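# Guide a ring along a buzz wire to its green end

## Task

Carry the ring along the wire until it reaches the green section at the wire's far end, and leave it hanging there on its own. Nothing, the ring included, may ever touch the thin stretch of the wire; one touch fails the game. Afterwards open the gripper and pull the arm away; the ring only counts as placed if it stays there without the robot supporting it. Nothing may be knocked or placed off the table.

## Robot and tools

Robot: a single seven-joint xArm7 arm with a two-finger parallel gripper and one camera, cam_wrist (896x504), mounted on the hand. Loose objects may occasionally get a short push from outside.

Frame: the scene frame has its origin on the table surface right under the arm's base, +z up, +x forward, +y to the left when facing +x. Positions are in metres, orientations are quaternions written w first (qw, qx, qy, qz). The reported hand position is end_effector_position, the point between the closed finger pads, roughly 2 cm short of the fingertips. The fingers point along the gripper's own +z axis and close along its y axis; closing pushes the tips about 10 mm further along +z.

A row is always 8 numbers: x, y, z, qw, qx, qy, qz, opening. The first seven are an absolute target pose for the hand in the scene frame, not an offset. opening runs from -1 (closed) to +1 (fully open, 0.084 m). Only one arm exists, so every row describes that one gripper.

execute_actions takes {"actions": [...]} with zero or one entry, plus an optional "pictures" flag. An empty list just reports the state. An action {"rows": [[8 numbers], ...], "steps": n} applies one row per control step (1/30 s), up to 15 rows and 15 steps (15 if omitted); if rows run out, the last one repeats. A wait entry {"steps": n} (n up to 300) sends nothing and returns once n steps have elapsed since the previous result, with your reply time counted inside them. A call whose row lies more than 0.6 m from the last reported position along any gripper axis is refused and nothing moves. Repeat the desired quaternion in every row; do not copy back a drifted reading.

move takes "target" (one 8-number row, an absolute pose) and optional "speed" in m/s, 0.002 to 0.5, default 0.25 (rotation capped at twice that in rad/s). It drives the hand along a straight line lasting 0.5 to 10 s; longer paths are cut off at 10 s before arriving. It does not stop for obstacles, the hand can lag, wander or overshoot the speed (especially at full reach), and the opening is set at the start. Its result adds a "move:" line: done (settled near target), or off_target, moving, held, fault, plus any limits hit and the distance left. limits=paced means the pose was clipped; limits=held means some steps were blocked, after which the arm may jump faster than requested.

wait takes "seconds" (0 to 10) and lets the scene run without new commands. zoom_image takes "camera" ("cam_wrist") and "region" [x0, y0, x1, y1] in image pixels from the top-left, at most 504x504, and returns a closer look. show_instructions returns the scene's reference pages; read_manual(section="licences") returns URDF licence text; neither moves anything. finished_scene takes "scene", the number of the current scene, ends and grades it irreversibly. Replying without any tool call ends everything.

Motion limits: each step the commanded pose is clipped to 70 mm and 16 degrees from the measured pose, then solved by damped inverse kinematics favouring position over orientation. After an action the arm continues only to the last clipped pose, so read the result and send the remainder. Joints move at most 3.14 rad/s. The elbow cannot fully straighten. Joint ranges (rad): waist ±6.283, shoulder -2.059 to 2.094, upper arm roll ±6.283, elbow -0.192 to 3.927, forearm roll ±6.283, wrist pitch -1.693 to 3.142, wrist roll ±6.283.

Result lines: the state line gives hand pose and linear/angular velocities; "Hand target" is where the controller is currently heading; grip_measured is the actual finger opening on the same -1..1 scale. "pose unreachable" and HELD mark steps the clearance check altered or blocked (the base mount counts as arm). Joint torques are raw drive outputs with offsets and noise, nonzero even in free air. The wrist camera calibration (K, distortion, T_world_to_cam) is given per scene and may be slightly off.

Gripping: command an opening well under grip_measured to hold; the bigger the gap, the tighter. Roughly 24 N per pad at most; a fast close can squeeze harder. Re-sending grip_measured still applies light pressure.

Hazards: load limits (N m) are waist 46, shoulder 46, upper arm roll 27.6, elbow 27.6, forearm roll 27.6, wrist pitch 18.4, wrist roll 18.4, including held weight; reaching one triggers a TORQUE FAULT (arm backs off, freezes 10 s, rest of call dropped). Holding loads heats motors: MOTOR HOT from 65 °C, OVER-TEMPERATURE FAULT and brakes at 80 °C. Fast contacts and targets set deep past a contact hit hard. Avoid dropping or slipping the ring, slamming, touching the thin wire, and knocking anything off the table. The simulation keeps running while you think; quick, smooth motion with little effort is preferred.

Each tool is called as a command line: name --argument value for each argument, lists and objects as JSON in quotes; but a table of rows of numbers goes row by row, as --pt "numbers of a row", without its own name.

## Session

show_instructions

execute_actions --actions '[]'

Reference images for this scene: manual page 1, manual page 2, manual page 3, manual page 4, manual page 5.

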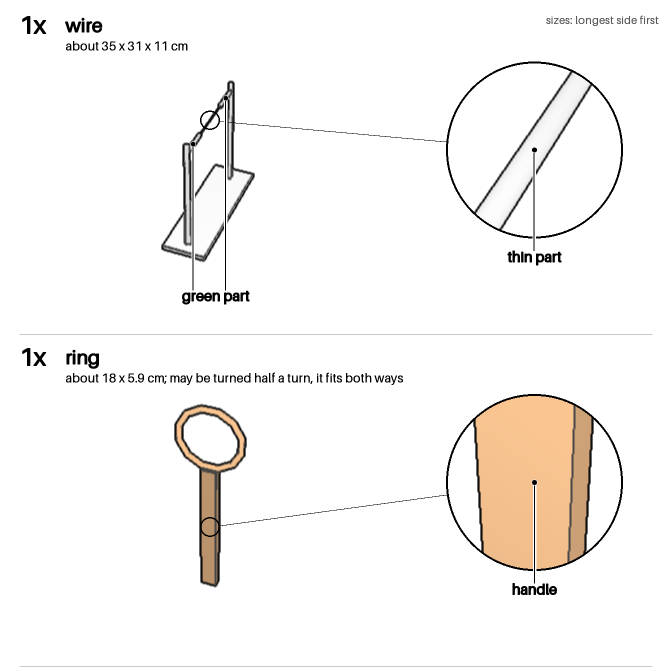

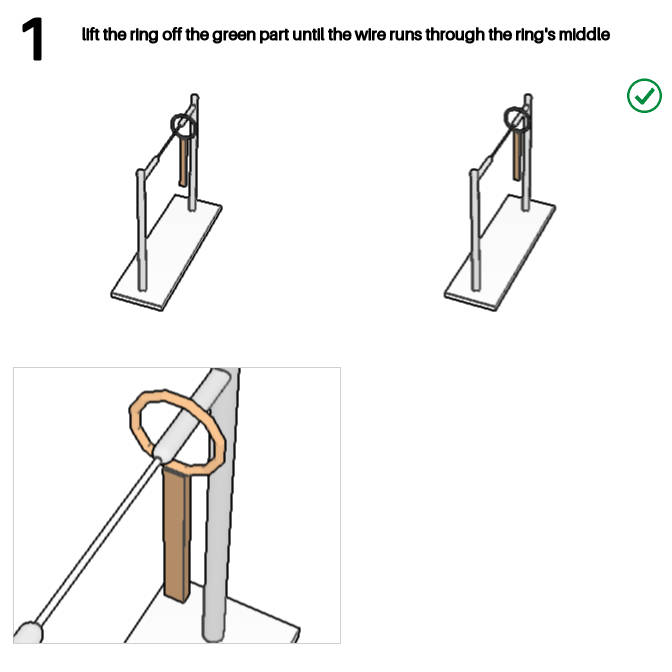

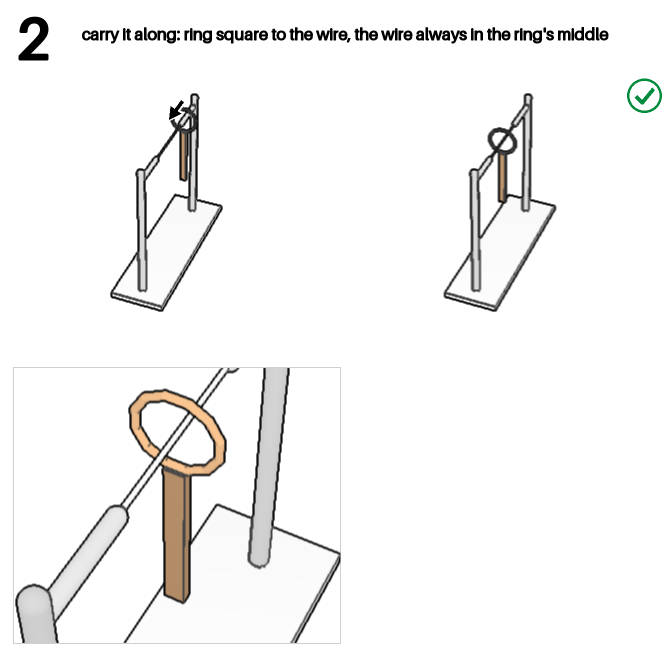

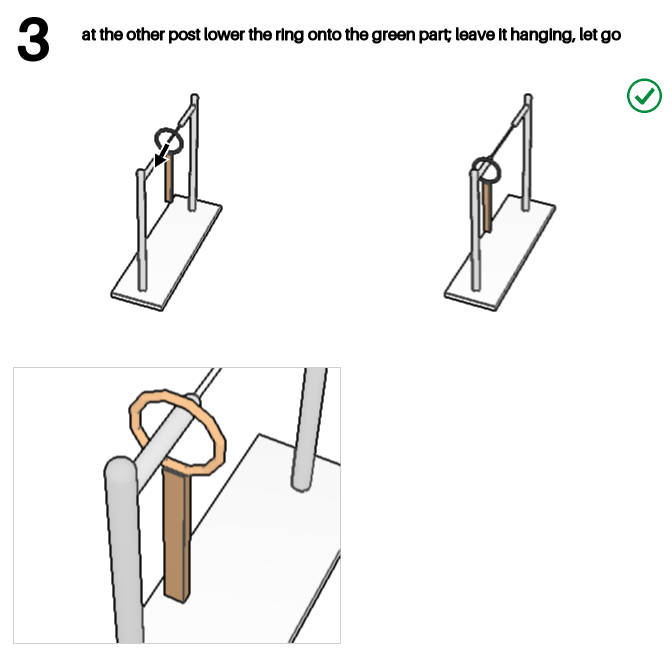

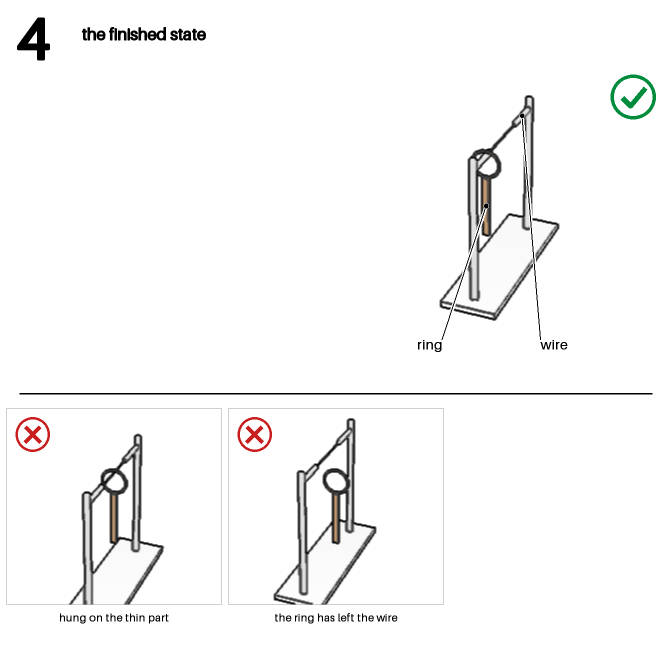

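Scene clock: 0.00 s of 4600.00 s.
end_effector_position=(+0.0923, -0.2729, +0.2249) grip_measured=+1.00 end_effector_quat_wxyz=(+0.681, +0.037, -0.728, -0.065) end_effector_velocity=(+0.000, +0.000, +0.001) end_effector_angular_velocity=(-0.001, -0.000, -0.002)
Joint positions: [-1.389  0.787  0.775  1.117 -0.843  2.223  3.017  0.084]
Joint velocities: [ 0.    -0.002 -0.     0.001  0.002  0.    -0.    -0.   ]
Joint torques (N m, as the arm reports them, + toward a larger angle): no reading
Motor temperatures (°C, as the motors report them): [34 28 30 29 29 30 27]
Hand target: +0.092, -0.273, +0.225; +0.681, +0.037, -0.728, -0.065
camera_calibration (this result's frames):
cam_wrist: T_world_to_cam=[[0.0599455, 0.983034, 0.173352, 0.247996], [0.0745733, 0.168769, -0.982831, 0.323777], [-0.995412, 0.0718437, -0.0631911, 0.254322], [0, 0, 0, 1]] pos_world=[0.214144, -0.316703, 0.291298]

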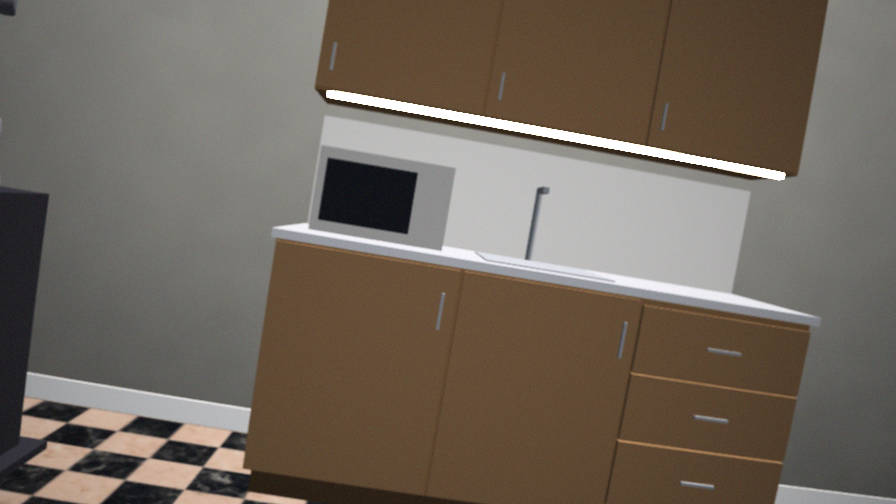

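move --target '[0.3,-0.27,0.36,0,0,-1,0,1]' --speed 0.35

move --target '[0.36,-0.2,0.42,0,0.7071,-0.7071,0,1]' --speed 0.5

move --target '[0.5,-0.05,0.48,0,0.966,0,0.259,1]' --speed 0.5

Scene clock: 5.20 s of 4600.00 s.
end_effector_position=(+0.2995, -0.2694, +0.3583) grip_measured=+1.00 end_effector_quat_wxyz=(-0.003, +0.000, +1.000, +0.001) end_effector_velocity=(+0.000, +0.000, -0.000) end_effector_angular_velocity=(-0.005, -0.010, +0.000)
Joint positions: [-1.863 -0.43   0.966  0.991  0.351  1.279  2.113  0.084]
Joint velocities: [ 0.007 -0.009 -0.009 -0.009  0.011 -0.009 -0.007  0.   ]
Joint torques (N m, as the arm reports them, + toward a larger angle): [ 0.03 -4.78 -7.85 19.14  0.76 -1.12  0.78]
Motor temperatures (°C, as the motors report them): [34 28 30 29 29 30 27]
Hand target: +0.300, -0.269, +0.358; -0.002, +0.000, +1.000, +0.000
Off the commanded pose: 0.002 m, 0 deg.
move: done
camera_calibration (this result's frames):
cam_wrist: T_world_to_cam=[[-0.0259099, 0.999257, 0.0285468, 0.290956], [0.999664, 0.0259205, -0.0000036642, -0.228815], [-0.000743611, 0.0285372, -0.999592, 0.494686], [0, 0, 0, 1]] pos_world=[0.236645, -0.298926, 0.486178]

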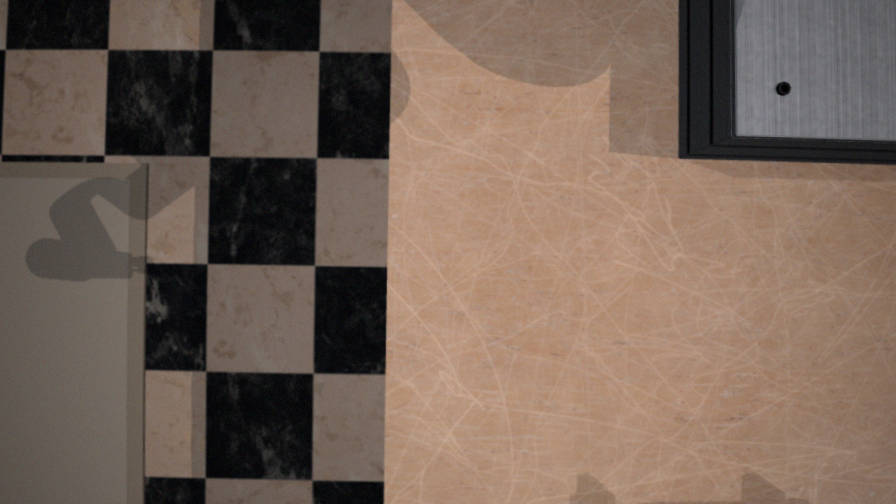

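Scene clock: 7.40 s of 4600.00 s.
end_effector_position=(+0.3600, -0.2001, +0.4202) grip_measured=+1.00 end_effector_quat_wxyz=(+0.000, +0.707, -0.707, +0.001) end_effector_velocity=(+0.001, +0.001, +0.001) end_effector_angular_velocity=(-0.000, -0.004, +0.008)
Joint positions: [-1.505 -0.328  0.838  1.175  0.236  1.415  0.86   0.084]
Joint velocities: [ 0.002 -0.001 -0.001  0.001  0.003 -0.001 -0.007  0.   ]
Joint torques (N m, as the arm reports them, + toward a larger angle): [-0.28 -9.28 -6.11 19.93  0.95 -1.26  0.76]
Motor temperatures (°C, as the motors report them): [34 28 30 29 29 30 27]
Hand target: +0.360, -0.200, +0.420; +0.000, +0.707, -0.707, +0.001
Off the commanded pose: 0.000 m, 0 deg.
move: done
camera_calibration (this result's frames):
cam_wrist: T_world_to_cam=[[-0.999327, -0.0255364, 0.0263401, 0.36776], [-0.0254343, 0.999668, 0.00420447, 0.270971], [-0.0264388, 0.0035317, -0.999644, 0.558905], [0, 0, 0, 1]] pos_world=[0.389181, -0.263464, 0.54788]

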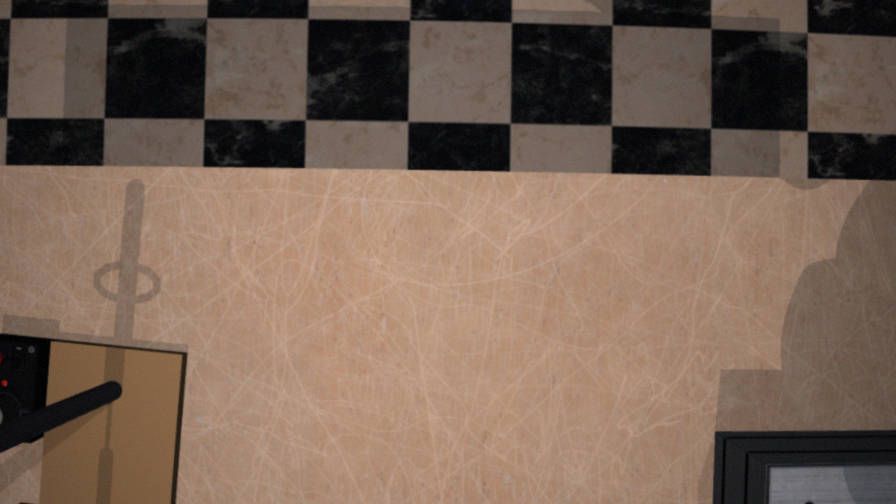

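Scene clock: 9.67 s of 4600.00 s.
end_effector_position=(+0.5000, -0.0503, +0.4798) grip_measured=+1.00 end_effector_quat_wxyz=(+0.001, +0.966, -0.000, +0.259) end_effector_velocity=(+0.001, +0.002, +0.000) end_effector_angular_velocity=(-0.002, -0.004, +0.012)
Joint positions: [-1.012 -0.397  0.727  1.08   0.476  0.917 -0.439  0.084]
Joint velocities: [ 0.005  0.002 -0.002 -0.001  0.004 -0.003 -0.012 -0.   ]
Joint torques (N m, as the arm reports them, + toward a larger angle): [ -0.27 -10.03  -6.82  20.78   1.34  -1.76   0.8 ]
Motor temperatures (°C, as the motors report them): [34 28 30 29 29 30 27]
Hand target: +0.500, -0.050, +0.480; +0.001, +0.966, +0.000, +0.260
Off the commanded pose: 0.000 m, 0 deg.
move: done
camera_calibration (this result's frames):
cam_wrist: T_world_to_cam=[[0.00838665, -0.999251, 0.0377693, -0.0483229], [-0.867841, -0.0260373, -0.496159, 0.734215], [0.496771, -0.0286167, -0.86741, 0.295062], [0, 0, 0, 1]] pos_world=[0.491009, -0.0207261, 0.622052]

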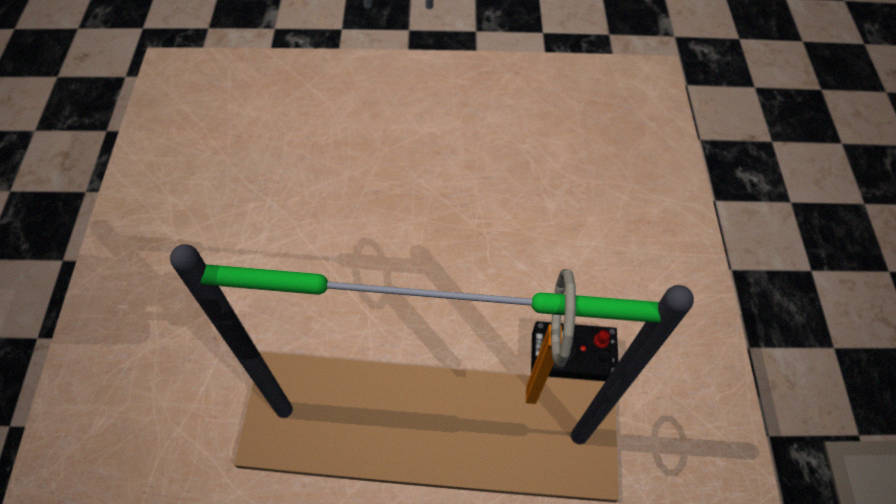

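move --target '[0.52,-0.095,0.2,0,0.74,0,0.673,0.1]' --speed 0.22

move --target '[0.585,-0.095,0.185,0,0.7071,0,0.7071,0.1]' --speed 0.1

Scene clock: 15.47 s of 4600.00 s.
end_effector_position=(+0.5208, -0.0954, +0.2023) grip_measured=+0.09 end_effector_quat_wxyz=(-0.001, +0.738, -0.000, +0.675) end_effector_velocity=(+0.000, +0.001, -0.001) end_effector_angular_velocity=(+0.000, -0.009, -0.000)
Joint positions: [-0.763  0.391  0.391  0.564  2.765  1.227 -3.203  0.048]
Joint velocities: [ 0.001  0.011 -0.001 -0.001  0.     0.019 -0.007 -0.   ]
Joint torques (N m, as the arm reports them, + toward a larger angle): [ -0.2  -27.15   1.91  10.66   0.94   1.2    0.68]
Motor temperatures (°C, as the motors report them): [34 28 30 30 29 30 27]
Hand target: +0.521, -0.095, +0.202; -0.001, +0.738, -0.000, +0.675
Off the commanded pose: 0.002 m, 0 deg.
move: done; limits=paced
camera_calibration (this result's frames):
cam_wrist: T_world_to_cam=[[-0.0242132, -0.999336, 0.027233, -0.0639748], [-0.0949964, -0.0248178, -0.995168, 0.312016], [0.995183, -0.0266832, -0.0943324, -0.37314], [0, 0, 0, 1]] pos_world=[0.399434, -0.0661454, 0.277052]

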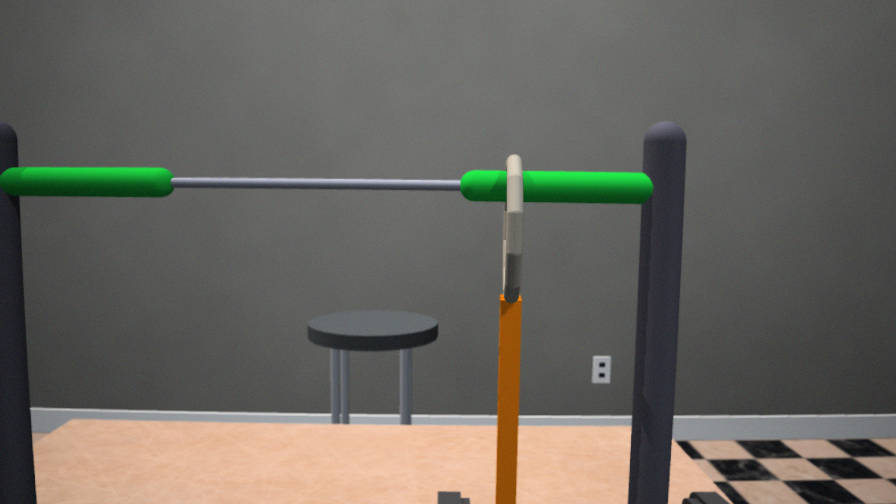

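Scene clock: 16.60 s of 4600.00 s.
end_effector_position=(+0.5849, -0.0952, +0.1855) grip_measured=+0.09 end_effector_quat_wxyz=(-0.000, +0.707, -0.000, +0.707) end_effector_velocity=(+0.002, -0.000, -0.001) end_effector_angular_velocity=(-0.000, -0.001, +0.000)
Joint positions: [-0.706  0.631  0.38   0.793  2.769  1.293 -3.275  0.048]
Joint velocities: [ 0.002  0.007 -0.001  0.007 -0.     0.001 -0.002  0.   ]
Joint torques (N m, as the arm reports them, + toward a larger angle): [ -0.25 -32.87   4.14  10.48   0.75   1.36   0.8 ]
Motor temperatures (°C, as the motors report them): [34 28 30 30 29 30 27]
Hand target: +0.585, -0.095, +0.185; -0.000, +0.707, -0.000, +0.707
Off the commanded pose: 0.001 m, 0 deg.
move: done
camera_calibration (this result's frames):
cam_wrist: T_world_to_cam=[[-0.027503, -0.999287, 0.025874, -0.0596125], [-0.00500646, -0.0257458, -0.999656, 0.249495], [0.999609, -0.0276231, -0.0042948, -0.457834], [0, 0, 0, 1]] pos_world=[0.457264, -0.0657934, 0.248985]

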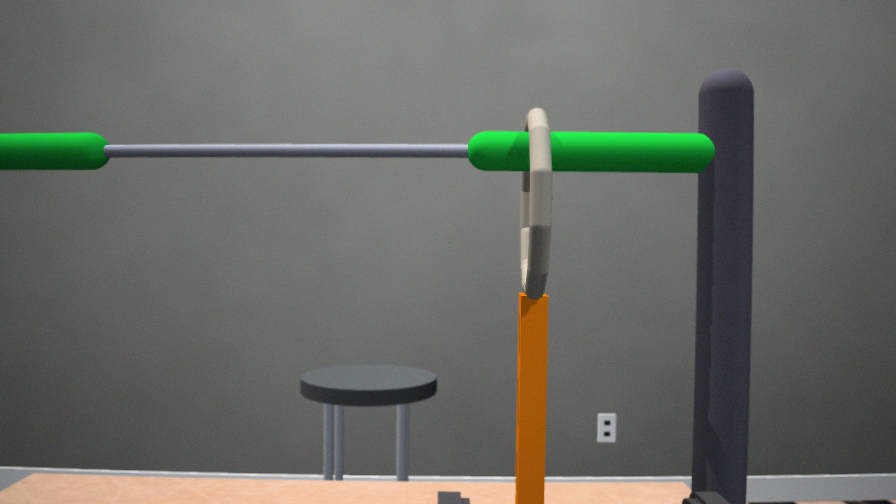

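move --target '[0.653,-0.093,0.185,0,0.7071,0,0.7071,0.1]' --speed 0.08

Scene clock: 18.93 s of 4600.00 s.
end_effector_position=(+0.6528, -0.0932, +0.1852) grip_measured=+0.09 end_effector_quat_wxyz=(+0.000, +0.707, -0.000, +0.707) end_effector_velocity=(+0.002, +0.000, -0.000) end_effector_angular_velocity=(+0.000, -0.000, +0.001)
Joint positions: [-0.636  0.748  0.39   1.042  2.808  1.159 -3.282  0.048]
Joint velocities: [ 0.002  0.004  0.     0.007  0.    -0.003 -0.     0.   ]
Joint torques (N m, as the arm reports them, + toward a larger angle): [  0.05 -37.46   5.52  12.71   0.42   1.25   0.65]
Motor temperatures (°C, as the motors report them): [34 28 30 29 29 30 27]
Hand target: +0.653, -0.093, +0.185; -0.000, +0.707, -0.000, +0.707
Off the commanded pose: 0.000 m, 0 deg.
move: done
camera_calibration (this result's frames):
cam_wrist: T_world_to_cam=[[-0.0273414, -0.999285, 0.0261098, -0.0559249], [-0.00539319, -0.0259717, -0.999648, 0.249772], [0.999612, -0.0274726, -0.00467923, -0.525592], [0, 0, 0, 1]] pos_world=[0.525205, -0.0638373, 0.248685]

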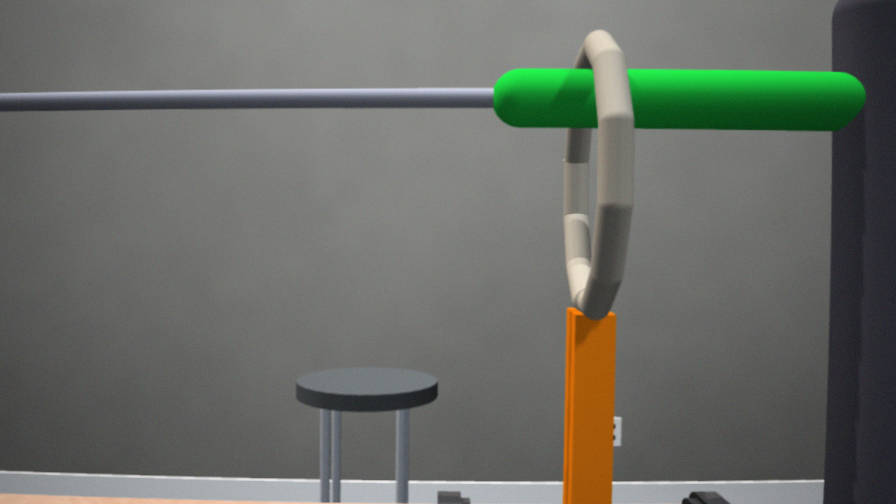

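execute_actions --actions '[{"rows":[[0.653,-0.0925,0.185,0,0.7071,0,0.7071,-0.2],[0.653,-0.0925,0.185,0,0.7071,0,0.7071,-0.4],[0.653,-0.0925,0.185,0,0.7071,0,0.7071,-0.55],[0.653,-0.0925,0.185,0,0.7071,0,0.7071,-0.6],[0.653,-0.0925,0.185,0,0.7071,0,0.7071,-0.62],[0.653,-0.0925,0.185,0,0.7071,0,0.7071,-0.64],[0.653,-0.0925,0.185,0,0.7071,0,0.7071,-0.66],[0.653,-0.0925,0.185,0,0.7071,0,0.7071,-0.68],[0.653,-0.0925,0.185,0,0.7071,0,0.7071,-0.7]]}]' --pictures false

move --target '[0.653,-0.0925,0.185,0,0.7071,0,0.7071,-0.95]'

move --target '[0.653,-0.0925,0.2005,0,0.7071,0,0.7071,-1]' --speed 0.04

Scene clock: 22.67 s of 4600.00 s.
end_effector_position=(+0.6530, -0.0925, +0.1850) grip_measured=-0.72 end_effector_quat_wxyz=(+0.000, +0.707, -0.000, +0.707) end_effector_velocity=(-0.000, +0.000, -0.001) end_effector_angular_velocity=(-0.001, +0.001, +0.001)
Joint positions: [-0.635  0.748  0.39   1.043  2.809  1.159 -3.283  0.012]
Joint velocities: [ 0.     0.001 -0.    -0.    -0.001 -0.    -0.001 -0.   ]
Joint torques (N m, as the arm reports them, + toward a larger angle): [  0.19 -37.93   5.15  12.42   0.88   1.31   0.63]
Motor temperatures (°C, as the motors report them): [34 28 30 29 29 30 27]
Hand target: +0.653, -0.093, +0.185; -0.000, +0.707, -0.000, +0.707
Off the commanded pose: 0.000 m, 0 deg.
Steps of this call (steps 1 to 90: nothing new was sent; then 0.23 s passed at rest; steps 91 to 105: all 15 steps of this action). Readings (end_effector_position):
91: (+0.6530, -0.0931, +0.1853)
92: (+0.6530, -0.0931, +0.1852)
94: (+0.6530, -0.0929, +0.1851)
98: (+0.6530, -0.0925, +0.1850)
105: the state above

Scene clock: 23.60 s of 4600.00 s.
end_effector_position=(+0.6530, -0.0925, +0.1850) grip_measured=-0.82 end_effector_quat_wxyz=(+0.000, +0.707, -0.000, +0.707) end_effector_velocity=(+0.000, -0.000, -0.000) end_effector_angular_velocity=(-0.000, +0.001, -0.001)
Joint positions: [-0.635  0.748  0.39   1.043  2.809  1.159 -3.283  0.008]
Joint velocities: [-0.     0.    -0.     0.     0.001 -0.001 -0.001 -0.   ]
Joint torques (N m, as the arm reports them, + toward a larger angle): [ -0.32 -37.91   5.64  12.54   0.95   1.11   0.6 ]
Motor temperatures (°C, as the motors report them): [34 28 30 29 29 30 27]
Hand target: +0.653, -0.092, +0.185; -0.000, +0.707, -0.000, +0.707
Off the commanded pose: 0.000 m, 0 deg.
move: done
camera_calibration (this result's frames):
cam_wrist: T_world_to_cam=[[-0.0269845, -0.999287, 0.0264097, -0.0554952], [-0.00529121, -0.0262761, -0.999641, 0.24953], [0.999622, -0.0271146, -0.00457838, -0.525768], [0, 0, 0, 1]] pos_world=[0.525392, -0.0631549, 0.248499]

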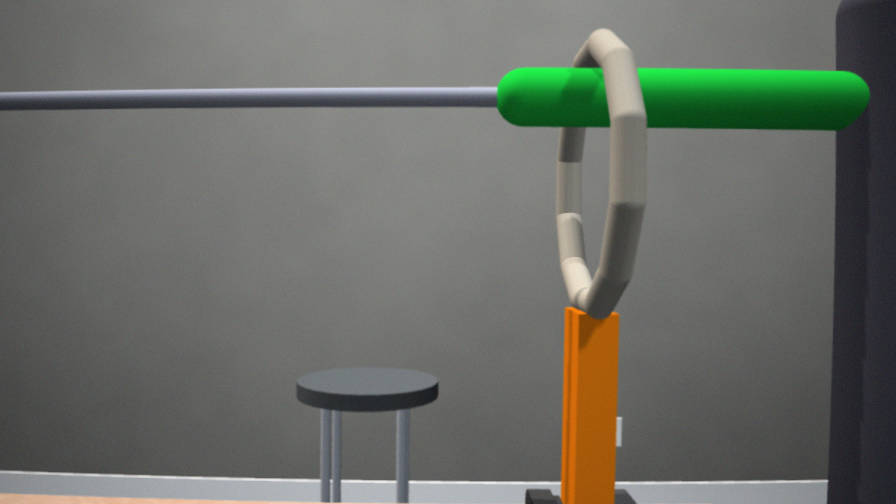

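Scene clock: 24.40 s of 4600.00 s.
end_effector_position=(+0.6529, -0.0925, +0.2002) grip_measured=-0.82 end_effector_quat_wxyz=(+0.000, +0.707, +0.000, +0.707) end_effector_velocity=(-0.001, -0.001, -0.000) end_effector_angular_velocity=(+0.002, +0.003, -0.001)
Joint positions: [-0.641  0.705  0.401  1.028  2.819  1.134 -3.272  0.008]
Joint velocities: [-0.001 -0.002 -0.    -0.002  0.001 -0.002  0.002 -0.   ]
Joint torques (N m, as the arm reports them, + toward a larger angle): [ -0.14 -37.87   5.47  13.11   0.88   1.34   0.77]
Motor temperatures (°C, as the motors report them): [34 28 30 29 29 30 27]
Hand target: +0.653, -0.092, +0.200; +0.000, +0.707, +0.000, +0.707
Off the commanded pose: 0.000 m, 0 deg.
move: done
camera_calibration (this result's frames):
cam_wrist: T_world_to_cam=[[-0.0268954, -0.999287, 0.0265111, -0.0559447], [-0.00554998, -0.026371, -0.999637, 0.264905], [0.999623, -0.0270327, -0.00483676, -0.525538], [0, 0, 0, 1]] pos_world=[0.525306, -0.0631257, 0.26375]

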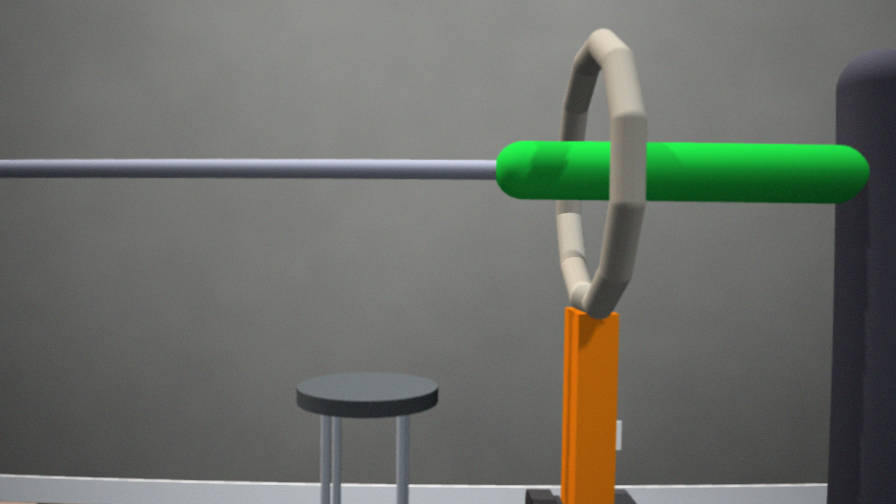

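move --target '[0.665,0.076,0.2,0,0.7071,0,0.7071,-1]' --speed 0.07

move --target '[0.665,0.076,0.187,0,0.7071,0,0.7071,-1]' --speed 0.03

Scene clock: 29.60 s of 4600.00 s.
end_effector_position=(+0.6651, +0.0752, +0.2001) grip_measured=-0.82 end_effector_quat_wxyz=(+0.000, +0.707, -0.000, +0.707) end_effector_velocity=(+0.000, +0.001, -0.000) end_effector_angular_velocity=(-0.002, +0.001, -0.002)
Joint positions: [-0.419  0.773  0.554  1.04   3.169  1.218 -3.526  0.008]
Joint velocities: [ 0.003  0.002  0.     0.002  0.005  0.001 -0.005 -0.   ]
Joint torques (N m, as the arm reports them, + toward a larger angle): [ -0.1  -37.26   7.89  12.62   0.5    1.4    0.59]
Motor temperatures (°C, as the motors report them): [34 28 30 29 29 30 27]
Hand target: +0.665, +0.076, +0.200; -0.000, +0.707, -0.000, +0.707
Off the commanded pose: 0.001 m, 0 deg.
move: done
camera_calibration (this result's frames):
cam_wrist: T_world_to_cam=[[-0.0279871, -0.999268, 0.0260883, 0.112768], [-0.00530554, -0.0259496, -0.999649, 0.269039], [0.999594, -0.0281157, -0.0045754, -0.533158], [0, 0, 0, 1]] pos_world=[0.537525, 0.104677, 0.263563]

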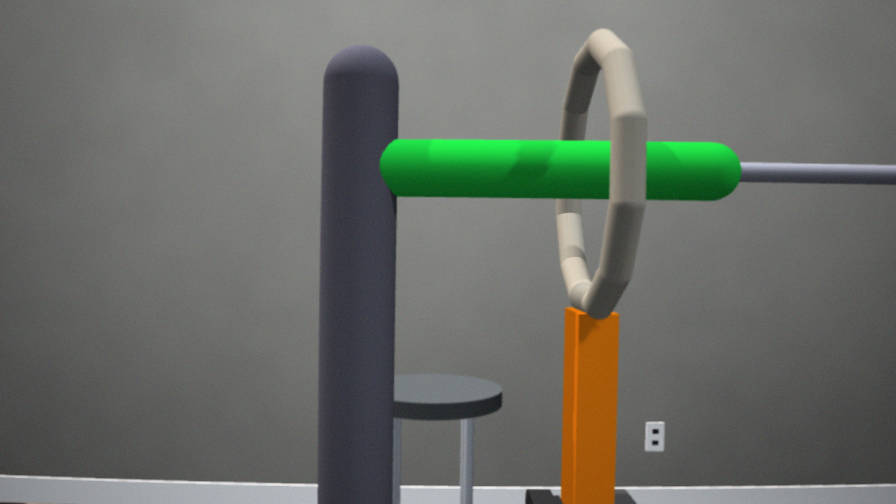

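Scene clock: 30.37 s of 4600.00 s.
end_effector_position=(+0.6651, +0.0760, +0.1872) grip_measured=-0.82 end_effector_quat_wxyz=(-0.000, +0.707, -0.000, +0.707) end_effector_velocity=(+0.001, +0.001, +0.000) end_effector_angular_velocity=(+0.000, -0.004, +0.001)
Joint positions: [-0.409  0.809  0.542  1.052  3.155  1.24  -3.528  0.008]
Joint velocities: [ 0.001  0.004 -0.001  0.004 -0.004  0.004  0.    -0.   ]
Joint torques (N m, as the arm reports them, + toward a larger angle): [ -0.46 -37.7    7.82  12.4    0.65   1.38   0.7 ]
Motor temperatures (°C, as the motors report them): [34 28 30 29 29 30 27]
Hand target: +0.665, +0.076, +0.187; -0.000, +0.707, -0.000, +0.707
Off the commanded pose: 0.000 m, 0 deg.
move: done
camera_calibration (this result's frames):
cam_wrist: T_world_to_cam=[[-0.027056, -0.999289, 0.0262547, 0.113216], [-0.00523479, -0.0261223, -0.999645, 0.256192], [0.99962, -0.0271838, -0.00452431, -0.533247], [0, 0, 0, 1]] pos_world=[0.537449, 0.105332, 0.250716]

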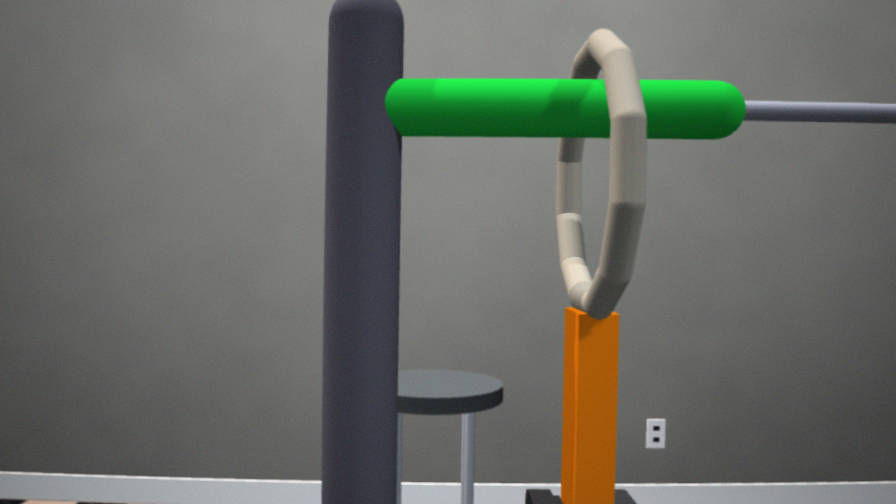

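move --target '[0.666,0.076,0.1853,0,0.7071,0,0.7071,-1]'

move --target '[0.666,0.076,0.185,0,0.7071,0,0.7071,-0.25]'

move --target '[0.54,0.076,0.185,0,0.7071,0,0.7071,-0.25]' --speed 0.12

Scene clock: 32.33 s of 4600.00 s.
end_effector_position=(+0.6660, +0.0760, +0.1853) grip_measured=-0.82 end_effector_quat_wxyz=(-0.000, +0.707, -0.000, +0.707) end_effector_velocity=(+0.000, +0.000, +0.000) end_effector_angular_velocity=(+0.000, -0.001, +0.000)
Joint positions: [-0.407  0.816  0.54   1.058  3.153  1.241 -3.528  0.008]
Joint velocities: [ 0.     0.     0.     0.001 -0.    -0.     0.     0.   ]
Joint torques (N m, as the arm reports them, + toward a larger angle): [  0.02 -38.     7.81  12.27   0.61   1.31   0.75]
Motor temperatures (°C, as the motors report them): [34 28 30 29 29 30 27]
Hand target: +0.666, +0.076, +0.185; -0.000, +0.707, -0.000, +0.707
Off the commanded pose: 0.000 m, 0 deg.
move: done
camera_calibration (this result's frames):
cam_wrist: T_world_to_cam=[[-0.0269826, -0.999288, 0.0263767, 0.113239], [-0.00529113, -0.0262432, -0.999642, 0.254361], [0.999622, -0.0271125, -0.00457925, -0.534184], [0, 0, 0, 1]] pos_world=[0.538384, 0.105351, 0.248837]

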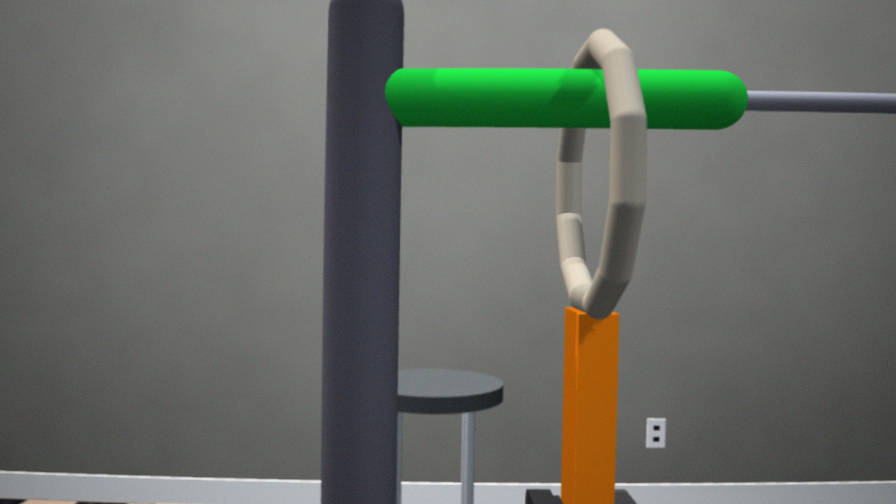

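Scene clock: 33.03 s of 4600.00 s.
end_effector_position=(+0.6660, +0.0760, +0.1850) grip_measured=-0.27 end_effector_quat_wxyz=(-0.000, +0.707, -0.000, +0.707) end_effector_velocity=(+0.000, -0.000, -0.000) end_effector_angular_velocity=(-0.003, -0.000, -0.000)
Joint positions: [-0.407  0.817  0.539  1.058  3.153  1.242 -3.528  0.032]
Joint velocities: [ 0.     0.001 -0.     0.001  0.     0.001 -0.003 -0.   ]
Joint torques (N m, as the arm reports them, + toward a larger angle): [  0.01 -37.92   7.65  12.33   0.31   1.21   0.71]
Motor temperatures (°C, as the motors report them): [34 28 30 29 29 30 27]
Hand target: +0.666, +0.076, +0.185; -0.000, +0.707, -0.000, +0.707
Off the commanded pose: 0.000 m, 0 deg.
move: done
camera_calibration (this result's frames):
cam_wrist: T_world_to_cam=[[-0.0269737, -0.999287, 0.0264034, 0.113238], [-0.00528575, -0.02627, -0.999641, 0.254032], [0.999622, -0.0271036, -0.00457338, -0.534199], [0, 0, 0, 1]] pos_world=[0.538394, 0.105352, 0.248508]

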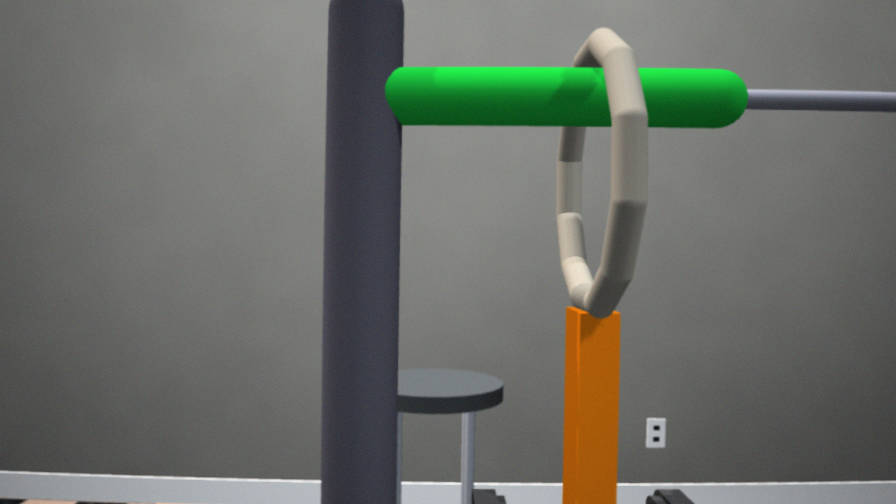

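Scene clock: 34.57 s of 4600.00 s.
end_effector_position=(+0.5402, +0.0761, +0.1846) grip_measured=-0.27 end_effector_quat_wxyz=(+0.000, +0.707, +0.000, +0.707) end_effector_velocity=(-0.002, +0.000, -0.001) end_effector_angular_velocity=(-0.001, +0.002, -0.000)
Joint positions: [-0.468  0.631  0.585  0.601  3.19   1.519 -3.476  0.032]
Joint velocities: [-0.001 -0.002  0.001 -0.007  0.002  0.003 -0.    -0.   ]
Joint torques (N m, as the arm reports them, + toward a larger angle): [  0.02 -27.81   5.46   8.24   0.42   1.32   0.74]
Motor temperatures (°C, as the motors report them): [34 28 30 29 29 30 27]
Hand target: +0.540, +0.076, +0.185; +0.000, +0.707, +0.000, +0.707
Off the commanded pose: 0.000 m, 0 deg.
move: done
camera_calibration (this result's frames):
cam_wrist: T_world_to_cam=[[-0.0267196, -0.999281, 0.0268814, 0.109734], [-0.00507989, -0.0267549, -0.999629, 0.252896], [0.99963, -0.0268462, -0.00436136, -0.408503], [0, 0, 0, 1]] pos_world=[0.412569, 0.105455, 0.248071]

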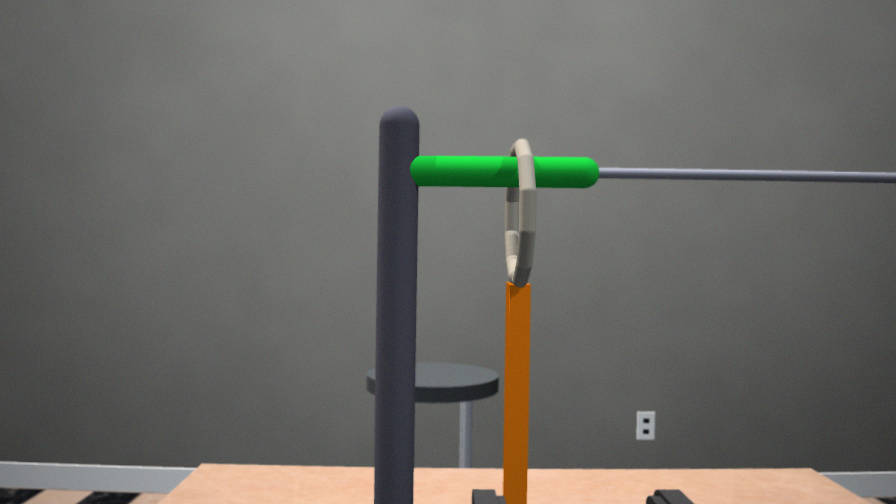

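finished_scene --scene 2

The scene is finished: the task was done.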